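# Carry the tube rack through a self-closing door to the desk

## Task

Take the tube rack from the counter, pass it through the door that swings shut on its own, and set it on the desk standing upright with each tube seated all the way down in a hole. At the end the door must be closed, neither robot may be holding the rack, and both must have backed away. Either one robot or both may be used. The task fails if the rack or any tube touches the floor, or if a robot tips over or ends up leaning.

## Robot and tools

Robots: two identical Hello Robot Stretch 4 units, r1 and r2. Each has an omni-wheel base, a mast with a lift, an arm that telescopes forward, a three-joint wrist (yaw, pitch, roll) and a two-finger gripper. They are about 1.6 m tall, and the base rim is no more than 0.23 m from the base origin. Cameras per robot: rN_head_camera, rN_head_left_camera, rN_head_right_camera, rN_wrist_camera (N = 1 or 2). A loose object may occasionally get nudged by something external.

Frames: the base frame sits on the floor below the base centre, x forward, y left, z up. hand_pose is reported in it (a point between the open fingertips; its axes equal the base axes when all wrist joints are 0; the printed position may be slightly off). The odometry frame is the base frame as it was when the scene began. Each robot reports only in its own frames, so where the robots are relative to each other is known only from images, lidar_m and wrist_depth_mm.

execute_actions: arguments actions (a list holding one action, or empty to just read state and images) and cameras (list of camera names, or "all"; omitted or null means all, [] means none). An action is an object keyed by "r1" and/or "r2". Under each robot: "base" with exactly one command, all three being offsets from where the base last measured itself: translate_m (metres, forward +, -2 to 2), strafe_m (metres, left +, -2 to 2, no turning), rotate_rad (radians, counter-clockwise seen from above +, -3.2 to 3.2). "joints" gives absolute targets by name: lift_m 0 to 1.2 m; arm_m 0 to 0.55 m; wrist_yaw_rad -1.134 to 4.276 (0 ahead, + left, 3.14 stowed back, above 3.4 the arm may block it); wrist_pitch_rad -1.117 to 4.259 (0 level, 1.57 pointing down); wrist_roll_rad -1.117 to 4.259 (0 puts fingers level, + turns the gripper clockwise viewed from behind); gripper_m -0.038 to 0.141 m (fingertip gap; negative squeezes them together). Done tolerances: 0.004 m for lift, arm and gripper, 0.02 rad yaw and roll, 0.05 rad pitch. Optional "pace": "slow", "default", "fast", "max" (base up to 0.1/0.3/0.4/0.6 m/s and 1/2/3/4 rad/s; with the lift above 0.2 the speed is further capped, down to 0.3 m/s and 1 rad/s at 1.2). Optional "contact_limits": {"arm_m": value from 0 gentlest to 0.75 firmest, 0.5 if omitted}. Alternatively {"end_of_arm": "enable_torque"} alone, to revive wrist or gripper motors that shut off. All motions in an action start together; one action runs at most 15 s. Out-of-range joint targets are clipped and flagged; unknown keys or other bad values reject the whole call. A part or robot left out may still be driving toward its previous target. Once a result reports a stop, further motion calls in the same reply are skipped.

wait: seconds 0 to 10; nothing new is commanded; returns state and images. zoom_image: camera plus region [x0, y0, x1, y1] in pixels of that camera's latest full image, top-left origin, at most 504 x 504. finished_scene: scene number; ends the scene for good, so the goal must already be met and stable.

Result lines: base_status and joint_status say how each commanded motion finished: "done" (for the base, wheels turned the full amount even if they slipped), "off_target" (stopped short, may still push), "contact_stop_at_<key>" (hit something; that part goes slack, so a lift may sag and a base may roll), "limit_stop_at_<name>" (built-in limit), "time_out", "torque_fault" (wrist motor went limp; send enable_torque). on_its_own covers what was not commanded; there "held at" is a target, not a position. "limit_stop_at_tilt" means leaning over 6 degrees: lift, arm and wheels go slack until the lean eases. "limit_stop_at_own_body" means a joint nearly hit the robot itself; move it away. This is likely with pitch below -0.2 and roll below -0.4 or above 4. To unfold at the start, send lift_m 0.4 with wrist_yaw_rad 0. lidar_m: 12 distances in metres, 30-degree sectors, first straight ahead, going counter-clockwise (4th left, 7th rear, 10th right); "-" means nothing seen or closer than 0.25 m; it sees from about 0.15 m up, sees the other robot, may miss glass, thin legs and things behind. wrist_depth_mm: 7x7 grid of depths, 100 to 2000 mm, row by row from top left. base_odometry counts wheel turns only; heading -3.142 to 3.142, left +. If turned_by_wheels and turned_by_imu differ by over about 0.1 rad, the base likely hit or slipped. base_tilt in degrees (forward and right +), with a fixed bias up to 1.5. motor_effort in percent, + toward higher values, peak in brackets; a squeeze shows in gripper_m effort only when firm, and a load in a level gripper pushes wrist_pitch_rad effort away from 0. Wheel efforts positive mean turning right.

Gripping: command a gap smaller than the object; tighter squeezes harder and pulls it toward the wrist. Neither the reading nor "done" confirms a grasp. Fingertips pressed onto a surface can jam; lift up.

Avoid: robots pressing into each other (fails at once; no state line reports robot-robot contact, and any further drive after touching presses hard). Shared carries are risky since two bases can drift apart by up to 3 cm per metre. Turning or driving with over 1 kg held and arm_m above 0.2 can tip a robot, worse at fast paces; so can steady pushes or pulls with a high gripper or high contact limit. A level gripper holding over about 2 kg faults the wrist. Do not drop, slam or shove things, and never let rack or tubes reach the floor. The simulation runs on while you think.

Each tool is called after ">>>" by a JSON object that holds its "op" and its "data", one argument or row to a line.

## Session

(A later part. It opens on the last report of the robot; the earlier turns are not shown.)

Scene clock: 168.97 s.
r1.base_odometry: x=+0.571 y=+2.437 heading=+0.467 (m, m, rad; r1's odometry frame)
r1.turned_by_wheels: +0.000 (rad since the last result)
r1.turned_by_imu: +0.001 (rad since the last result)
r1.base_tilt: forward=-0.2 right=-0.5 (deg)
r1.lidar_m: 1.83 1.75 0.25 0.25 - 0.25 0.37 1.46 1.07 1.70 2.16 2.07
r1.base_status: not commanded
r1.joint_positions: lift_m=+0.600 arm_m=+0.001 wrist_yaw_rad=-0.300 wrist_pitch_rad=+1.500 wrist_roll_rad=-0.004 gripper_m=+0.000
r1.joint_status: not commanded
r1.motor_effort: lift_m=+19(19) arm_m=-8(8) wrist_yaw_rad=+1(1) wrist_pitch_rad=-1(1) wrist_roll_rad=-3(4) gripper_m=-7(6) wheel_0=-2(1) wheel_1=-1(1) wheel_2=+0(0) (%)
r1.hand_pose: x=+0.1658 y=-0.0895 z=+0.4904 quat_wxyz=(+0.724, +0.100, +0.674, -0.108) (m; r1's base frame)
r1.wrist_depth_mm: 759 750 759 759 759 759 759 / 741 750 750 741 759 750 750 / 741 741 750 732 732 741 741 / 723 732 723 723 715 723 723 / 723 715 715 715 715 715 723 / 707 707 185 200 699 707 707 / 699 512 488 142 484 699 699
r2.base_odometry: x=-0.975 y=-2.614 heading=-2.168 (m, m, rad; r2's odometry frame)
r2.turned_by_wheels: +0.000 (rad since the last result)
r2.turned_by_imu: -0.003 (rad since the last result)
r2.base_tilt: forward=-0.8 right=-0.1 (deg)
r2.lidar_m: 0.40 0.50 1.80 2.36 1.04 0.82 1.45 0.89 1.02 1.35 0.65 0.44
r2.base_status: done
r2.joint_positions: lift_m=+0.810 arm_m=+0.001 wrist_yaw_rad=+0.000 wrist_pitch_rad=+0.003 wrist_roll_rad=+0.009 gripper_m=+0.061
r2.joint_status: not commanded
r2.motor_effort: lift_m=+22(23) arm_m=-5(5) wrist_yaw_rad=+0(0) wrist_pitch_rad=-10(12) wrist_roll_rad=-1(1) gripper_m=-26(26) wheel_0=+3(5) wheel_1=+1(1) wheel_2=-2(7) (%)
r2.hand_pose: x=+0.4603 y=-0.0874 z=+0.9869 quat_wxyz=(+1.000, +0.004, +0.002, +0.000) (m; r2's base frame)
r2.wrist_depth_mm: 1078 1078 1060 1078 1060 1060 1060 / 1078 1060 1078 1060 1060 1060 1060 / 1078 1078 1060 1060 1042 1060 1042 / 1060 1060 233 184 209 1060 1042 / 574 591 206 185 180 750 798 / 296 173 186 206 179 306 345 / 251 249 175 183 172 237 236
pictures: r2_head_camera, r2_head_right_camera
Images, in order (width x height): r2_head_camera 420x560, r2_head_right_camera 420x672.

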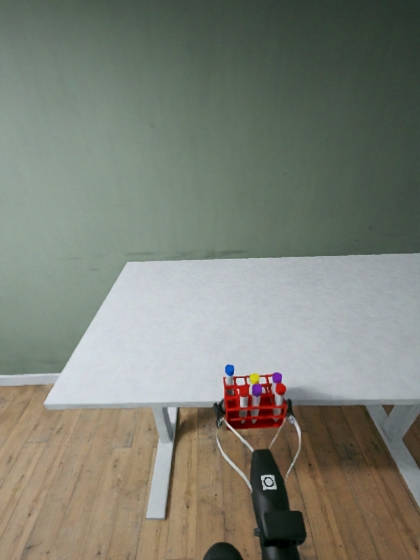

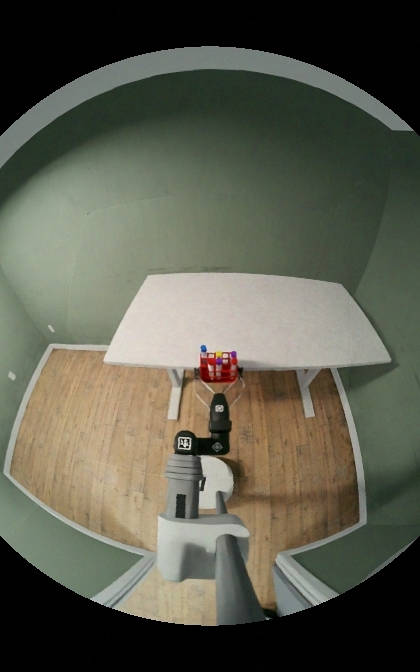

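>>> {"op": "execute_actions", "data": {
  "actions": [
    {"r1":{"base":{"strafe_m":-0.45},"pace":"slow"},"r2":{"joints":{"lift_m":0.85},"pace":"slow"}}
  ],
  "cameras": []
}}

>>> {"op": "execute_actions", "data": {
  "actions": [
    {"r1":{"base":{"translate_m":0.2},"pace":"slow"},"r2":{"joints":{"arm_m":0.3},"pace":"slow"}}
  ],
  "cameras": []
}}

>>> {"op": "execute_actions", "data": {
  "actions": [
    {"r1":{"base":{"strafe_m":-0.3},"pace":"slow"},"r2":{"joints":{"lift_m":0.81},"pace":"slow"}}
  ],
  "cameras": ["r1_head_right_camera","r2_head_camera","r2_wrist_camera"]
}}

Scene clock: 179.97 s.
r1.base_odometry: x=+0.774 y=+2.036 heading=+0.467 (m, m, rad; r1's odometry frame)
r1.turned_by_wheels: +0.000 (rad since the last result)
r1.turned_by_imu: +0.003 (rad since the last result)
r1.base_tilt: forward=-0.2 right=-0.5 (deg)
r1.lidar_m: 1.91 1.94 1.58 1.54 0.25 0.38 1.31 0.73 0.80 1.51 1.72 2.06
r1.base_status: done
r1.joint_positions: lift_m=+0.600 arm_m=+0.001 wrist_yaw_rad=-0.300 wrist_pitch_rad=+1.500 wrist_roll_rad=-0.004 gripper_m=+0.000
r1.joint_status: not commanded
r1.motor_effort: lift_m=+19(19) arm_m=-8(8) wrist_yaw_rad=+0(1) wrist_pitch_rad=-1(1) wrist_roll_rad=-4(3) gripper_m=-7(6) wheel_0=+0(6) wheel_1=+3(5) wheel_2=-2(1) (%)
r1.hand_pose: x=+0.1658 y=-0.0895 z=+0.4904 quat_wxyz=(+0.724, +0.100, +0.674, -0.108) (m; r1's base frame)
r1.wrist_depth_mm: 759 768 768 768 768 759 768 / 759 759 741 768 750 750 750 / 741 750 741 741 750 759 750 / 723 741 732 732 732 723 732 / 707 715 732 715 723 715 715 / 707 707 185 202 707 699 707 / 691 469 484 142 488 691 699
r2.base_odometry: x=-0.975 y=-2.614 heading=-2.168 (m, m, rad; r2's odometry frame)
r2.turned_by_wheels: +0.000 (rad since the last result)
r2.turned_by_imu: -0.003 (rad since the last result)
r2.base_tilt: forward=-0.8 right=-0.1 (deg)
r2.lidar_m: 0.40 0.50 1.79 2.37 1.04 0.79 1.31 0.91 1.03 1.35 0.68 0.41
r2.base_status: not commanded
r2.joint_positions: lift_m=+0.850 arm_m=+0.001 wrist_yaw_rad=+0.000 wrist_pitch_rad=+0.003 wrist_roll_rad=+0.009 gripper_m=+0.061
r2.joint_status: all done
r2.motor_effort: lift_m=+24(27) arm_m=-5(4) wrist_yaw_rad=+0(1) wrist_pitch_rad=-10(9) wrist_roll_rad=+0(1) gripper_m=-26(26) wheel_0=+3(3) wheel_1=+1(1) wheel_2=-2(2) (%)
r2.hand_pose: x=+0.4603 y=-0.0874 z=+1.0268 quat_wxyz=(+1.000, +0.004, +0.002, +0.000) (m; r2's base frame)
r2.wrist_depth_mm: 1098 1078 1060 1060 1060 1042 1060 / 1098 1078 1078 1060 1078 1060 1060 / 1060 1060 1060 1078 1042 1060 1060 / 1098 1078 232 183 209 1042 1060 / 1042 842 206 185 180 1060 1060 / 424 173 186 206 179 433 496 / 266 272 175 183 171 272 304
pictures: none
No camera images: the call's "cameras" was empty. Leave "cameras" out to get every camera's image.

Scene clock: 184.27 s.
r1.base_odometry: x=+0.952 y=+2.126 heading=+0.468 (m, m, rad; r1's odometry frame)
r1.turned_by_wheels: +0.000 (rad since the last result)
r1.turned_by_imu: +0.000 (rad since the last result)
r1.base_tilt: forward=-0.2 right=-0.4 (deg)
r1.lidar_m: 1.71 1.73 1.61 1.43 0.25 0.29 1.52 0.90 1.05 1.67 1.66 1.94
r1.base_status: done
r1.joint_positions: lift_m=+0.600 arm_m=+0.001 wrist_yaw_rad=-0.300 wrist_pitch_rad=+1.500 wrist_roll_rad=-0.004 gripper_m=+0.000
r1.joint_status: not commanded
r1.motor_effort: lift_m=+19(19) arm_m=-8(8) wrist_yaw_rad=+1(0) wrist_pitch_rad=+0(0) wrist_roll_rad=-4(3) gripper_m=-6(6) wheel_0=+0(2) wheel_1=+6(9) wheel_2=+0(7) (%)
r1.hand_pose: x=+0.1658 y=-0.0895 z=+0.4904 quat_wxyz=(+0.724, +0.100, +0.674, -0.108) (m; r1's base frame)
r1.wrist_depth_mm: 768 759 778 759 778 759 750 / 759 759 759 750 759 732 750 / 750 732 741 732 741 741 741 / 723 723 723 723 741 732 723 / 715 707 723 715 707 723 707 / 715 699 186 200 699 707 707 / 691 597 480 143 488 699 699
r2.base_odometry: x=-0.975 y=-2.614 heading=-2.168 (m, m, rad; r2's odometry frame)
r2.turned_by_wheels: +0.000 (rad since the last result)
r2.turned_by_imu: -0.001 (rad since the last result)
r2.base_tilt: forward=-0.8 right=+0.0 (deg)
r2.lidar_m: 0.48 0.48 1.78 2.36 1.04 0.80 1.30 0.90 1.04 1.34 0.67 0.50
r2.base_status: not commanded
r2.joint_positions: lift_m=+0.850 arm_m=+0.299 wrist_yaw_rad=+0.000 wrist_pitch_rad=+0.003 wrist_roll_rad=+0.009 gripper_m=+0.061
r2.joint_status: all done
r2.motor_effort: lift_m=+23(24) arm_m=+5(4) wrist_yaw_rad=-1(1) wrist_pitch_rad=-10(10) wrist_roll_rad=-2(2) gripper_m=-26(24) wheel_0=+3(3) wheel_1=+0(1) wheel_2=-2(2) (%)
r2.hand_pose: x=+0.7585 y=-0.0874 z=+1.0268 quat_wxyz=(+1.000, +0.004, +0.002, +0.000) (m; r2's base frame)
r2.wrist_depth_mm: 768 759 759 750 759 750 741 / 759 750 759 750 759 759 750 / 768 759 759 750 759 750 750 / 768 759 234 183 209 750 741 / 759 759 206 185 179 750 741 / 415 173 186 206 179 427 488 / 262 268 175 183 171 268 298
pictures: none
No camera images: the call's "cameras" was empty. Leave "cameras" out to get every camera's image.

Scene clock: 188.43 s.
r1.base_odometry: x=+1.087 y=+1.858 heading=+0.468 (m, m, rad; r1's odometry frame)
r1.turned_by_wheels: +0.000 (rad since the last result)
r1.turned_by_imu: +0.000 (rad since the last result)
r1.base_tilt: forward=-0.2 right=-0.5 (deg)
r1.lidar_m: 1.76 1.80 1.91 1.71 1.47 0.59 0.44 0.81 0.97 1.38 1.39 1.64
r1.base_status: done
r1.joint_positions: lift_m=+0.600 arm_m=+0.001 wrist_yaw_rad=-0.300 wrist_pitch_rad=+1.500 wrist_roll_rad=-0.004 gripper_m=+0.000
r1.joint_status: not commanded
r1.motor_effort: lift_m=+19(19) arm_m=-8(8) wrist_yaw_rad=+0(1) wrist_pitch_rad=+0(3) wrist_roll_rad=-3(4) gripper_m=-6(6) wheel_0=+3(5) wheel_1=-2(5) wheel_2=+0(2) (%)
r1.hand_pose: x=+0.1658 y=-0.0895 z=+0.4904 quat_wxyz=(+0.724, +0.100, +0.674, -0.108) (m; r1's base frame)
r1.wrist_depth_mm: 768 768 759 750 768 768 759 / 759 759 750 750 759 741 759 / 741 741 741 741 732 732 741 / 732 741 715 732 732 732 732 / 707 715 707 723 723 715 715 / 707 707 185 201 699 699 715 / 699 591 484 142 488 699 691
r2.base_odometry: x=-0.975 y=-2.614 heading=-2.168 (m, m, rad; r2's odometry frame)
r2.turned_by_wheels: +0.000 (rad since the last result)
r2.turned_by_imu: -0.001 (rad since the last result)
r2.base_tilt: forward=-0.8 right=+0.0 (deg)
r2.lidar_m: 0.47 0.48 1.80 2.37 1.02 0.80 0.95 0.91 1.04 1.36 0.68 0.50
r2.base_status: not commanded
r2.joint_positions: lift_m=+0.818 arm_m=+0.299 wrist_yaw_rad=+0.000 wrist_pitch_rad=-0.002 wrist_roll_rad=+0.009 gripper_m=+0.061
r2.joint_status: lift_m contact_stop (moved -0.031 of -0.040)
r2.on_its_own: lift_m is slack since a contact_stop (your +0.810 is given up)
r2.motor_effort: lift_m=+19(23) arm_m=+4(5) wrist_yaw_rad=-1(3) wrist_pitch_rad=+5(18) wrist_roll_rad=-2(6) gripper_m=-27(24) wheel_0=+2(3) wheel_1=+0(1) wheel_2=-2(2) (%)
r2.hand_pose: x=+0.7587 y=-0.0873 z=+0.9970 quat_wxyz=(+1.000, +0.005, -0.001, +0.000) (m; r2's base frame)
r2.wrist_depth_mm: 778 768 768 750 759 759 759 / 768 768 768 768 750 750 759 / 759 759 750 759 750 759 750 / 759 759 234 183 209 750 750 / 691 699 206 184 180 741 741 / 342 173 186 206 179 351 404 / 211 216 175 183 171 218 253
pictures: r1_head_right_camera, r2_head_camera, r2_wrist_camera
Images, in order (width x height): r1_head_right_camera 420x672, r2_head_camera 420x560, r2_wrist_camera 616x392.

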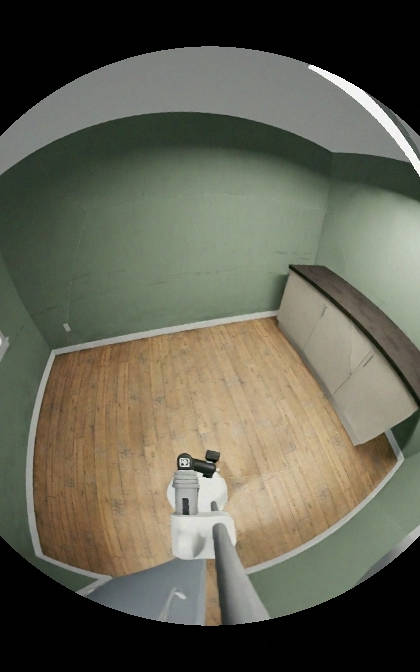

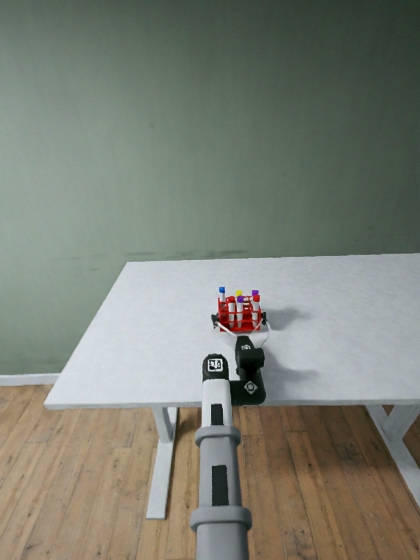

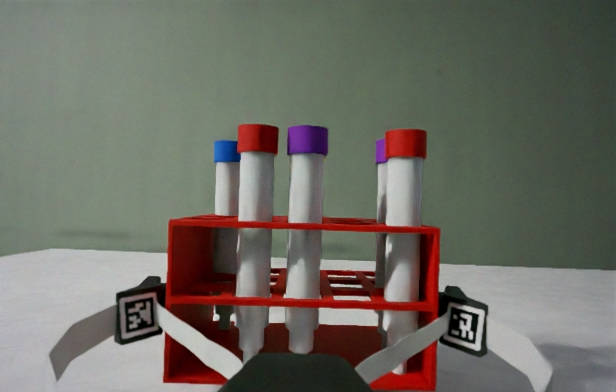

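>>> {"op": "execute_actions", "data": {
  "actions": [
    {"r1":{"base":{"translate_m":0.5}},"r2":{"joints":{"lift_m":0.825,"gripper_m":0.141},"pace":"slow"}}
  ]
}}

>>> {"op": "execute_actions", "data": {
  "actions": [
    {"r2":{"joints":{"arm_m":0.0}}}
  ]
}}

Scene clock: 197.67 s.
r1.base_odometry: x=+1.534 y=+2.084 heading=+0.468 (m, m, rad; r1's odometry frame)
r1.turned_by_wheels: +0.000 (rad since the last result)
r1.turned_by_imu: +0.000 (rad since the last result)
r1.base_tilt: forward=-0.2 right=-0.5 (deg)
r1.lidar_m: 1.29 1.30 1.55 1.77 1.82 1.46 1.27 1.29 1.43 1.27 1.28 1.48
r1.base_status: done
r1.joint_positions: lift_m=+0.600 arm_m=+0.001 wrist_yaw_rad=-0.300 wrist_pitch_rad=+1.500 wrist_roll_rad=-0.004 gripper_m=+0.000
r1.joint_status: not commanded
r1.motor_effort: lift_m=+19(19) arm_m=-8(8) wrist_yaw_rad=+0(1) wrist_pitch_rad=-2(0) wrist_roll_rad=-3(4) gripper_m=-7(7) wheel_0=+2(7) wheel_1=+0(6) wheel_2=+2(9) (%)
r1.hand_pose: x=+0.1658 y=-0.0895 z=+0.4904 quat_wxyz=(+0.724, +0.100, +0.674, -0.108) (m; r1's base frame)
r1.wrist_depth_mm: 759 759 768 759 759 768 768 / 750 750 750 750 759 759 750 / 741 741 741 750 741 732 741 / 741 732 723 723 732 732 732 / 715 707 723 715 715 723 715 / 707 707 186 201 699 699 707 / 691 603 488 142 488 699 699
r2.base_odometry: x=-0.975 y=-2.614 heading=-2.168 (m, m, rad; r2's odometry frame)
r2.turned_by_wheels: +0.000 (rad since the last result)
r2.turned_by_imu: -0.003 (rad since the last result)
r2.base_tilt: forward=-0.8 right=-0.1 (deg)
r2.lidar_m: 0.48 0.48 1.82 2.36 1.05 0.79 0.81 0.85 1.02 1.35 0.67 0.51
r2.base_status: not commanded
r2.joint_positions: lift_m=+0.825 arm_m=+0.299 wrist_yaw_rad=+0.000 wrist_pitch_rad=+0.003 wrist_roll_rad=+0.009 gripper_m=+0.141
r2.joint_status: all done
r2.motor_effort: lift_m=+23(28) arm_m=+5(4) wrist_yaw_rad=-1(2) wrist_pitch_rad=-8(9) wrist_roll_rad=-2(3) gripper_m=-2(26) wheel_0=+2(2) wheel_1=+0(0) wheel_2=-2(2) (%)
r2.hand_pose: x=+0.7587 y=-0.0873 z=+1.0020 quat_wxyz=(+1.000, +0.005, +0.002, +0.000) (m; r2's base frame)
r2.wrist_depth_mm: 778 759 768 759 759 750 750 / 768 759 759 759 750 750 759 / 768 759 759 759 759 759 741 / 768 759 759 759 750 750 741 / 668 691 234 202 224 759 741 / 340 209 198 203 200 220 394 / 229 220 213 145 208 234 254
pictures: r1_head_camera, r1_head_left_camera, r1_head_right_camera, r1_wrist_camera, r2_head_camera, r2_head_left_camera, r2_head_right_camera, r2_wrist_camera
Images, in order (width x height): r1_head_camera 420x560, r1_head_left_camera 420x672, r1_head_right_camera 420x672, r1_wrist_camera 616x392, r2_head_camera 420x560, r2_head_left_camera 420x672, r2_head_right_camera 420x672, r2_wrist_camera 616x392.

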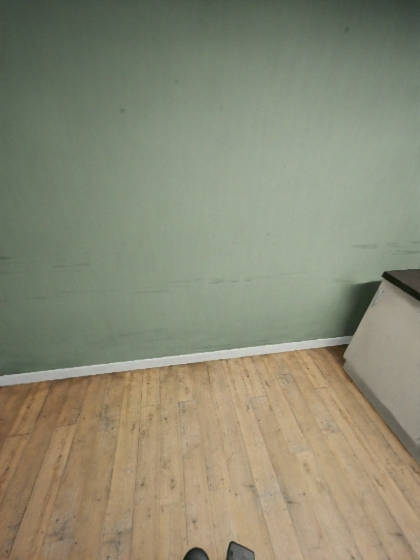

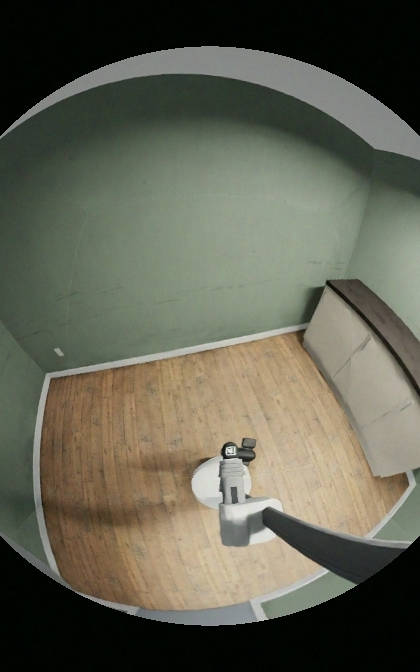

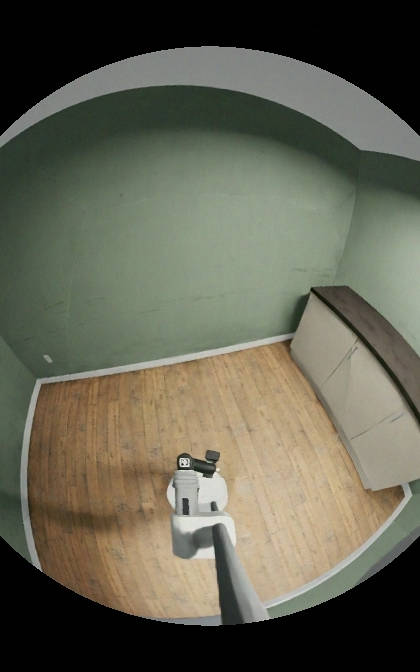

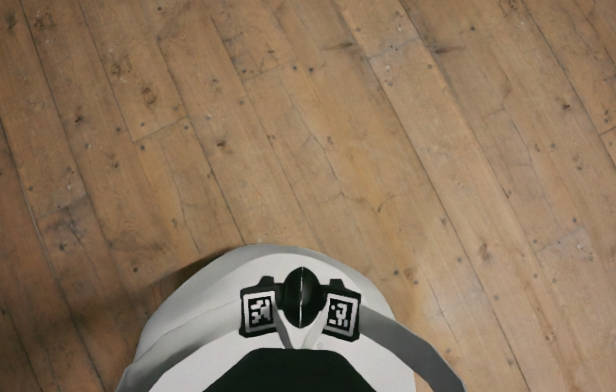

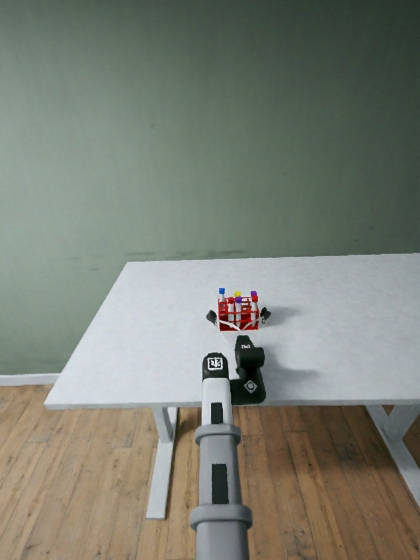

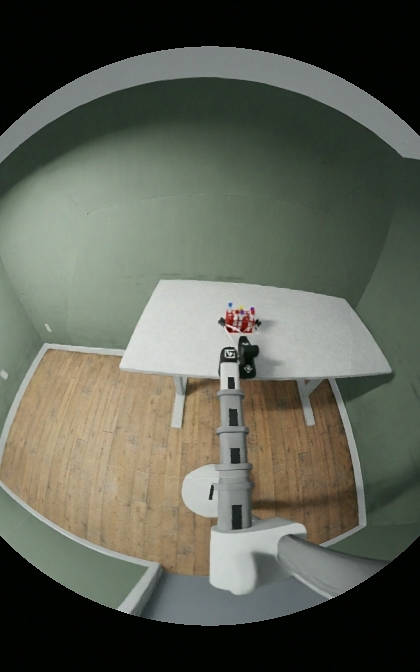

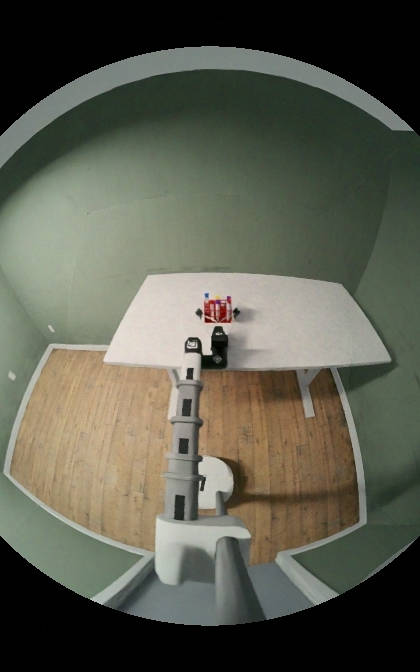

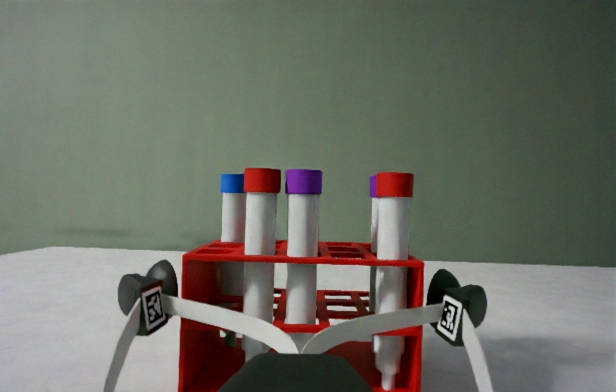

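Scene clock: 199.67 s.
r1.base_odometry: x=+1.534 y=+2.084 heading=+0.468 (m, m, rad; r1's odometry frame)
r1.turned_by_wheels: +0.000 (rad since the last result)
r1.turned_by_imu: +0.000 (rad since the last result)
r1.base_tilt: forward=-0.2 right=-0.5 (deg)
r1.lidar_m: 1.29 1.30 1.58 1.79 1.82 1.45 1.29 1.29 1.45 1.25 1.26 1.47
r1.base_status: not commanded
r1.joint_positions: lift_m=+0.600 arm_m=+0.001 wrist_yaw_rad=-0.300 wrist_pitch_rad=+1.500 wrist_roll_rad=-0.004 gripper_m=+0.000
r1.joint_status: not commanded
r1.motor_effort: lift_m=+19(19) arm_m=-8(8) wrist_yaw_rad=+1(1) wrist_pitch_rad=+0(2) wrist_roll_rad=-4(4) gripper_m=-7(6) wheel_0=+2(2) wheel_1=+0(0) wheel_2=+2(2) (%)
r1.hand_pose: x=+0.1658 y=-0.0895 z=+0.4904 quat_wxyz=(+0.724, +0.100, +0.674, -0.108) (m; r1's base frame)
r1.wrist_depth_mm: 759 768 759 768 759 778 768 / 759 750 750 750 759 759 759 / 732 750 741 741 741 750 741 / 732 732 732 732 723 732 732 / 715 715 715 715 707 715 715 / 699 707 186 201 699 699 699 / 699 597 484 142 492 699 699
r2.base_odometry: x=-0.975 y=-2.614 heading=-2.168 (m, m, rad; r2's odometry frame)
r2.turned_by_wheels: +0.000 (rad since the last result)
r2.turned_by_imu: -0.001 (rad since the last result)
r2.base_tilt: forward=-0.8 right=+0.0 (deg)
r2.lidar_m: 0.45 0.50 1.80 2.37 1.03 0.80 0.80 0.84 1.04 1.35 0.66 0.49
r2.base_status: not commanded
r2.joint_positions: lift_m=+0.825 arm_m=+0.001 wrist_yaw_rad=+0.000 wrist_pitch_rad=+0.003 wrist_roll_rad=+0.009 gripper_m=+0.141
r2.joint_status: all done
r2.motor_effort: lift_m=+23(23) arm_m=-5(5) wrist_yaw_rad=-1(1) wrist_pitch_rad=-8(9) wrist_roll_rad=-2(1) gripper_m=+0(0) wheel_0=+2(2) wheel_1=+0(0) wheel_2=-2(2) (%)
r2.hand_pose: x=+0.4602 y=-0.0874 z=+1.0021 quat_wxyz=(+1.000, +0.005, +0.001, +0.000) (m; r2's base frame)
r2.wrist_depth_mm: 1078 1078 1078 1060 1060 1060 1060 / 1078 1060 1078 1078 1078 1060 1060 / 1078 1078 1078 1060 1060 1060 1042 / 1060 1060 1060 1042 1060 1078 1042 / 683 715 750 521 831 891 946 / 347 209 329 375 319 220 407 / 249 247 246 145 250 238 257
pictures: r1_head_camera, r1_head_left_camera, r1_head_right_camera, r1_wrist_camera, r2_head_camera, r2_head_left_camera, r2_head_right_camera, r2_wrist_camera
Images, in order (width x height): r1_head_camera 420x560, r1_head_left_camera 420x672, r1_head_right_camera 420x672, r1_wrist_camera 616x392, r2_head_camera 420x560, r2_head_left_camera 420x672, r2_head_right_camera 420x672, r2_wrist_camera 616x392.

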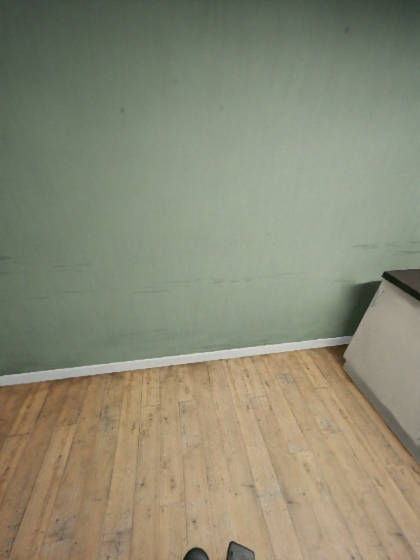

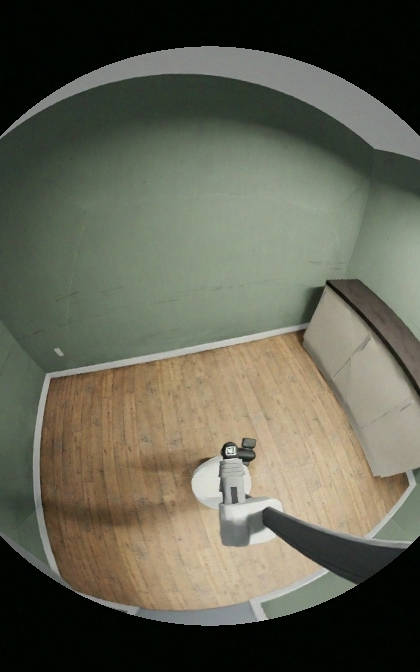

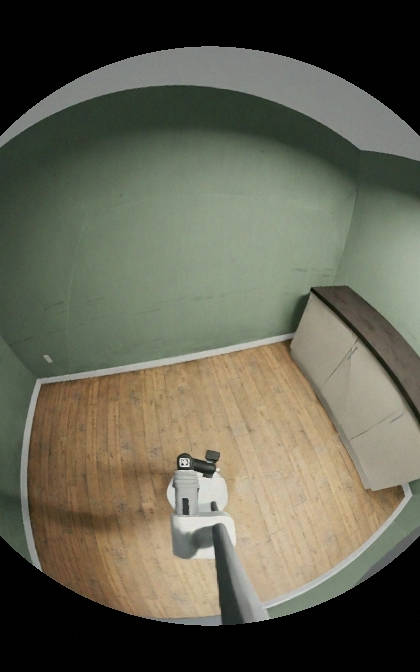

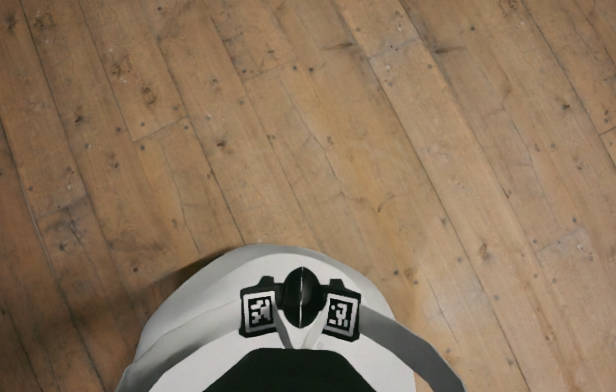

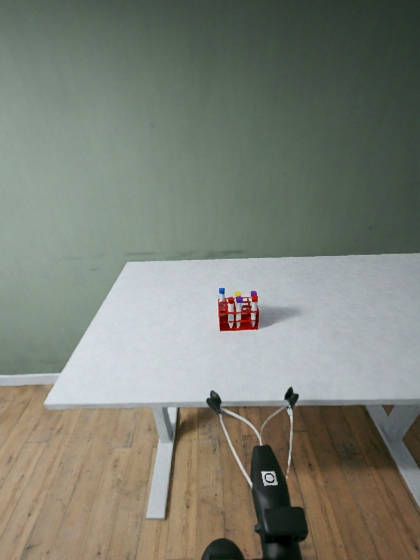

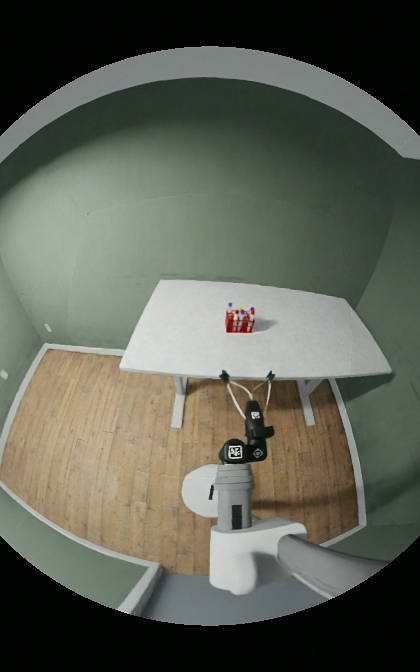

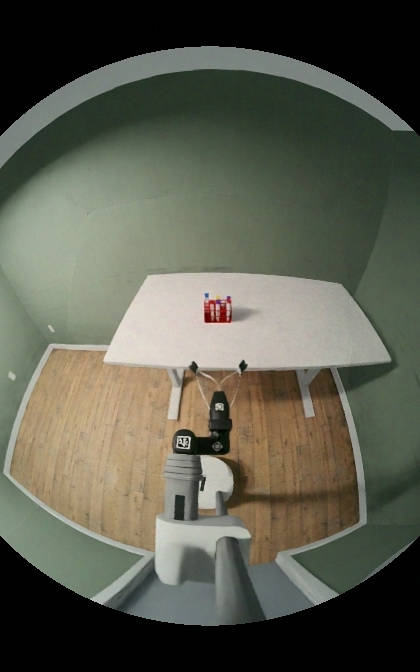

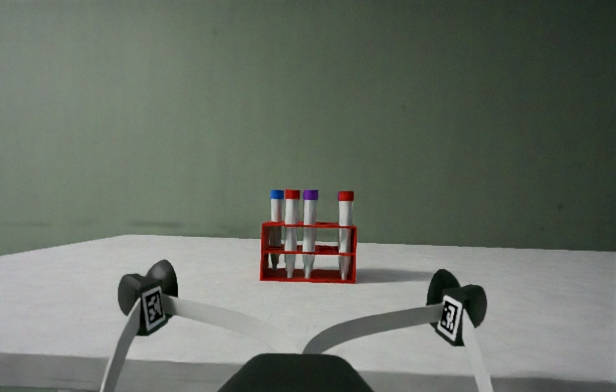

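>>> {"op": "zoom_image", "data": {
  "camera": "r2_wrist_camera",
  "region": [240, 170, 380, 300]
}}

>>> {"op": "zoom_image", "data": {
  "camera": "r2_head_camera",
  "region": [200, 270, 280, 345]
}}

Region (240, 170, 380, 300) of r2_wrist_camera's 616x392 image, scaled by 3.600; it fills the top 468 rows of this view, and the rest is white.

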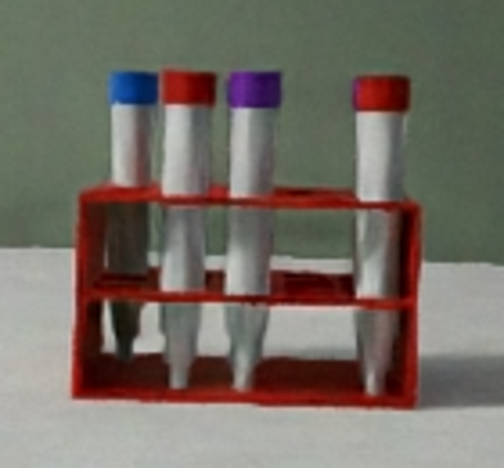

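Region (200, 270, 280, 345) of r2_head_camera's 420x560 image, scaled by 6.300, with more detail than that image has; it fills the top 472 rows of this view, and the rest is white.

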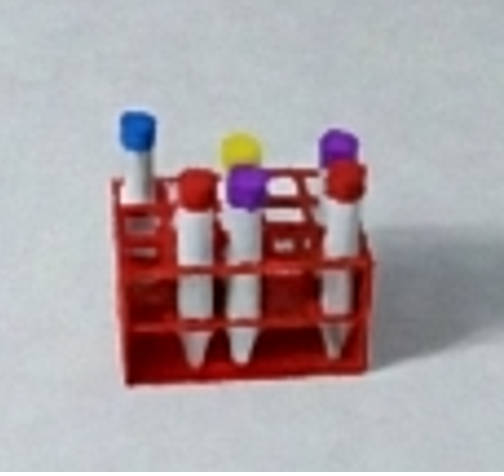

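>>> {"op": "execute_actions", "data": {
  "actions": [
    {"r1":{"base":{"rotate_rad":3.0},"pace":"fast"},"r2":{"base":{"strafe_m":0.0}}}
  ],
  "cameras": ["r1_head_camera","r1_head_left_camera"]
}}

Scene clock: 209.67 s.
r1.base_odometry: x=+1.533 y=+2.083 heading=-2.815 (m, m, rad; r1's odometry frame)
r1.turned_by_wheels: +3.000 (rad since the last result)
r1.turned_by_imu: +2.939 (rad since the last result)
r1.base_tilt: forward=-0.2 right=-0.5 (deg)
r1.lidar_m: 1.23 1.28 1.43 1.29 1.28 1.39 1.31 1.29 1.45 1.80 1.77 1.58
r1.base_status: done
r1.joint_positions: lift_m=+0.600 arm_m=+0.001 wrist_yaw_rad=-0.300 wrist_pitch_rad=+1.500 wrist_roll_rad=-0.004 gripper_m=+0.000
r1.joint_status: not commanded
r1.motor_effort: lift_m=+18(19) arm_m=-8(8) wrist_yaw_rad=+0(1) wrist_pitch_rad=-1(1) wrist_roll_rad=-4(4) gripper_m=-7(8) wheel_0=+0(8) wheel_1=+0(8) wheel_2=+2(11) (%)
r1.hand_pose: x=+0.1659 y=-0.0895 z=+0.4904 quat_wxyz=(+0.724, +0.100, +0.674, -0.108) (m; r1's base frame)
r1.wrist_depth_mm: 759 759 759 759 759 759 759 / 750 750 750 759 759 759 750 / 741 741 723 741 732 732 732 / 715 723 732 723 723 741 723 / 707 723 723 715 723 707 715 / 715 707 186 201 691 707 707 / 699 591 484 142 480 699 699
r2.base_odometry: x=-0.975 y=-2.614 heading=-2.168 (m, m, rad; r2's odometry frame)
r2.turned_by_wheels: +0.000 (rad since the last result)
r2.turned_by_imu: -0.002 (rad since the last result)
r2.base_tilt: forward=-0.8 right=+0.0 (deg)
r2.lidar_m: 0.47 0.49 1.81 2.37 1.04 0.80 0.80 0.83 1.05 1.34 0.67 0.49
r2.base_status: done
r2.joint_positions: lift_m=+0.825 arm_m=+0.001 wrist_yaw_rad=+0.000 wrist_pitch_rad=+0.003 wrist_roll_rad=+0.009 gripper_m=+0.141
r2.joint_status: not commanded
r2.motor_effort: lift_m=+23(23) arm_m=-5(5) wrist_yaw_rad=-1(1) wrist_pitch_rad=-8(8) wrist_roll_rad=-1(1) gripper_m=+1(1) wheel_0=+0(3) wheel_1=+0(3) wheel_2=+0(1) (%)
r2.hand_pose: x=+0.4602 y=-0.0874 z=+1.0021 quat_wxyz=(+1.000, +0.005, +0.001, +0.000) (m; r2's base frame)
r2.wrist_depth_mm: 1078 1060 1060 1060 1060 1060 1060 / 1078 1078 1060 1060 1060 1042 1060 / 1060 1060 1060 1042 1042 1078 1060 / 1060 1060 1060 1078 1060 1042 1060 / 683 707 750 530 842 878 946 / 347 209 329 375 320 220 404 / 249 246 245 144 251 238 258
pictures: r1_head_camera, r1_head_left_camera
Images, in order (width x height): r1_head_camera 420x560, r1_head_left_camera 420x672.

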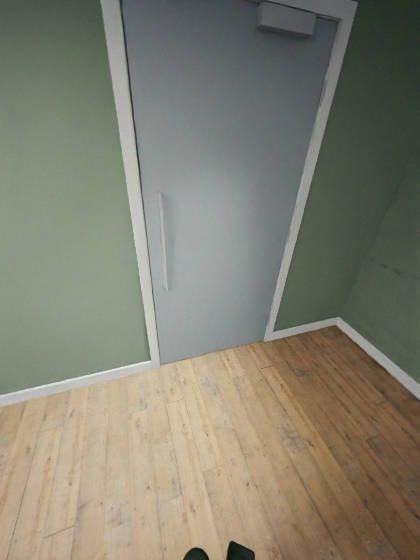

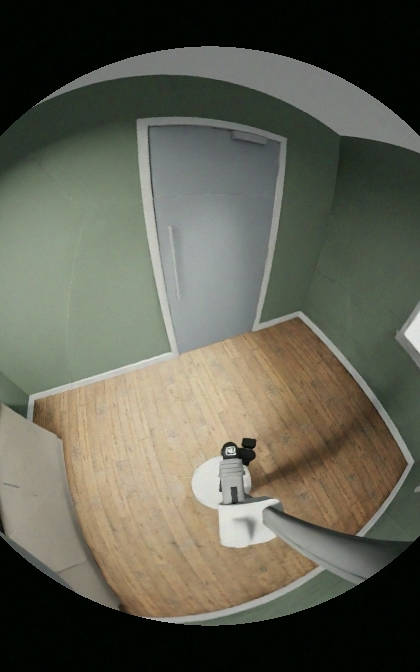

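>>> {"op": "finished_scene", "data": {
  "scene": 2
}}

The scene is finished: the task was done.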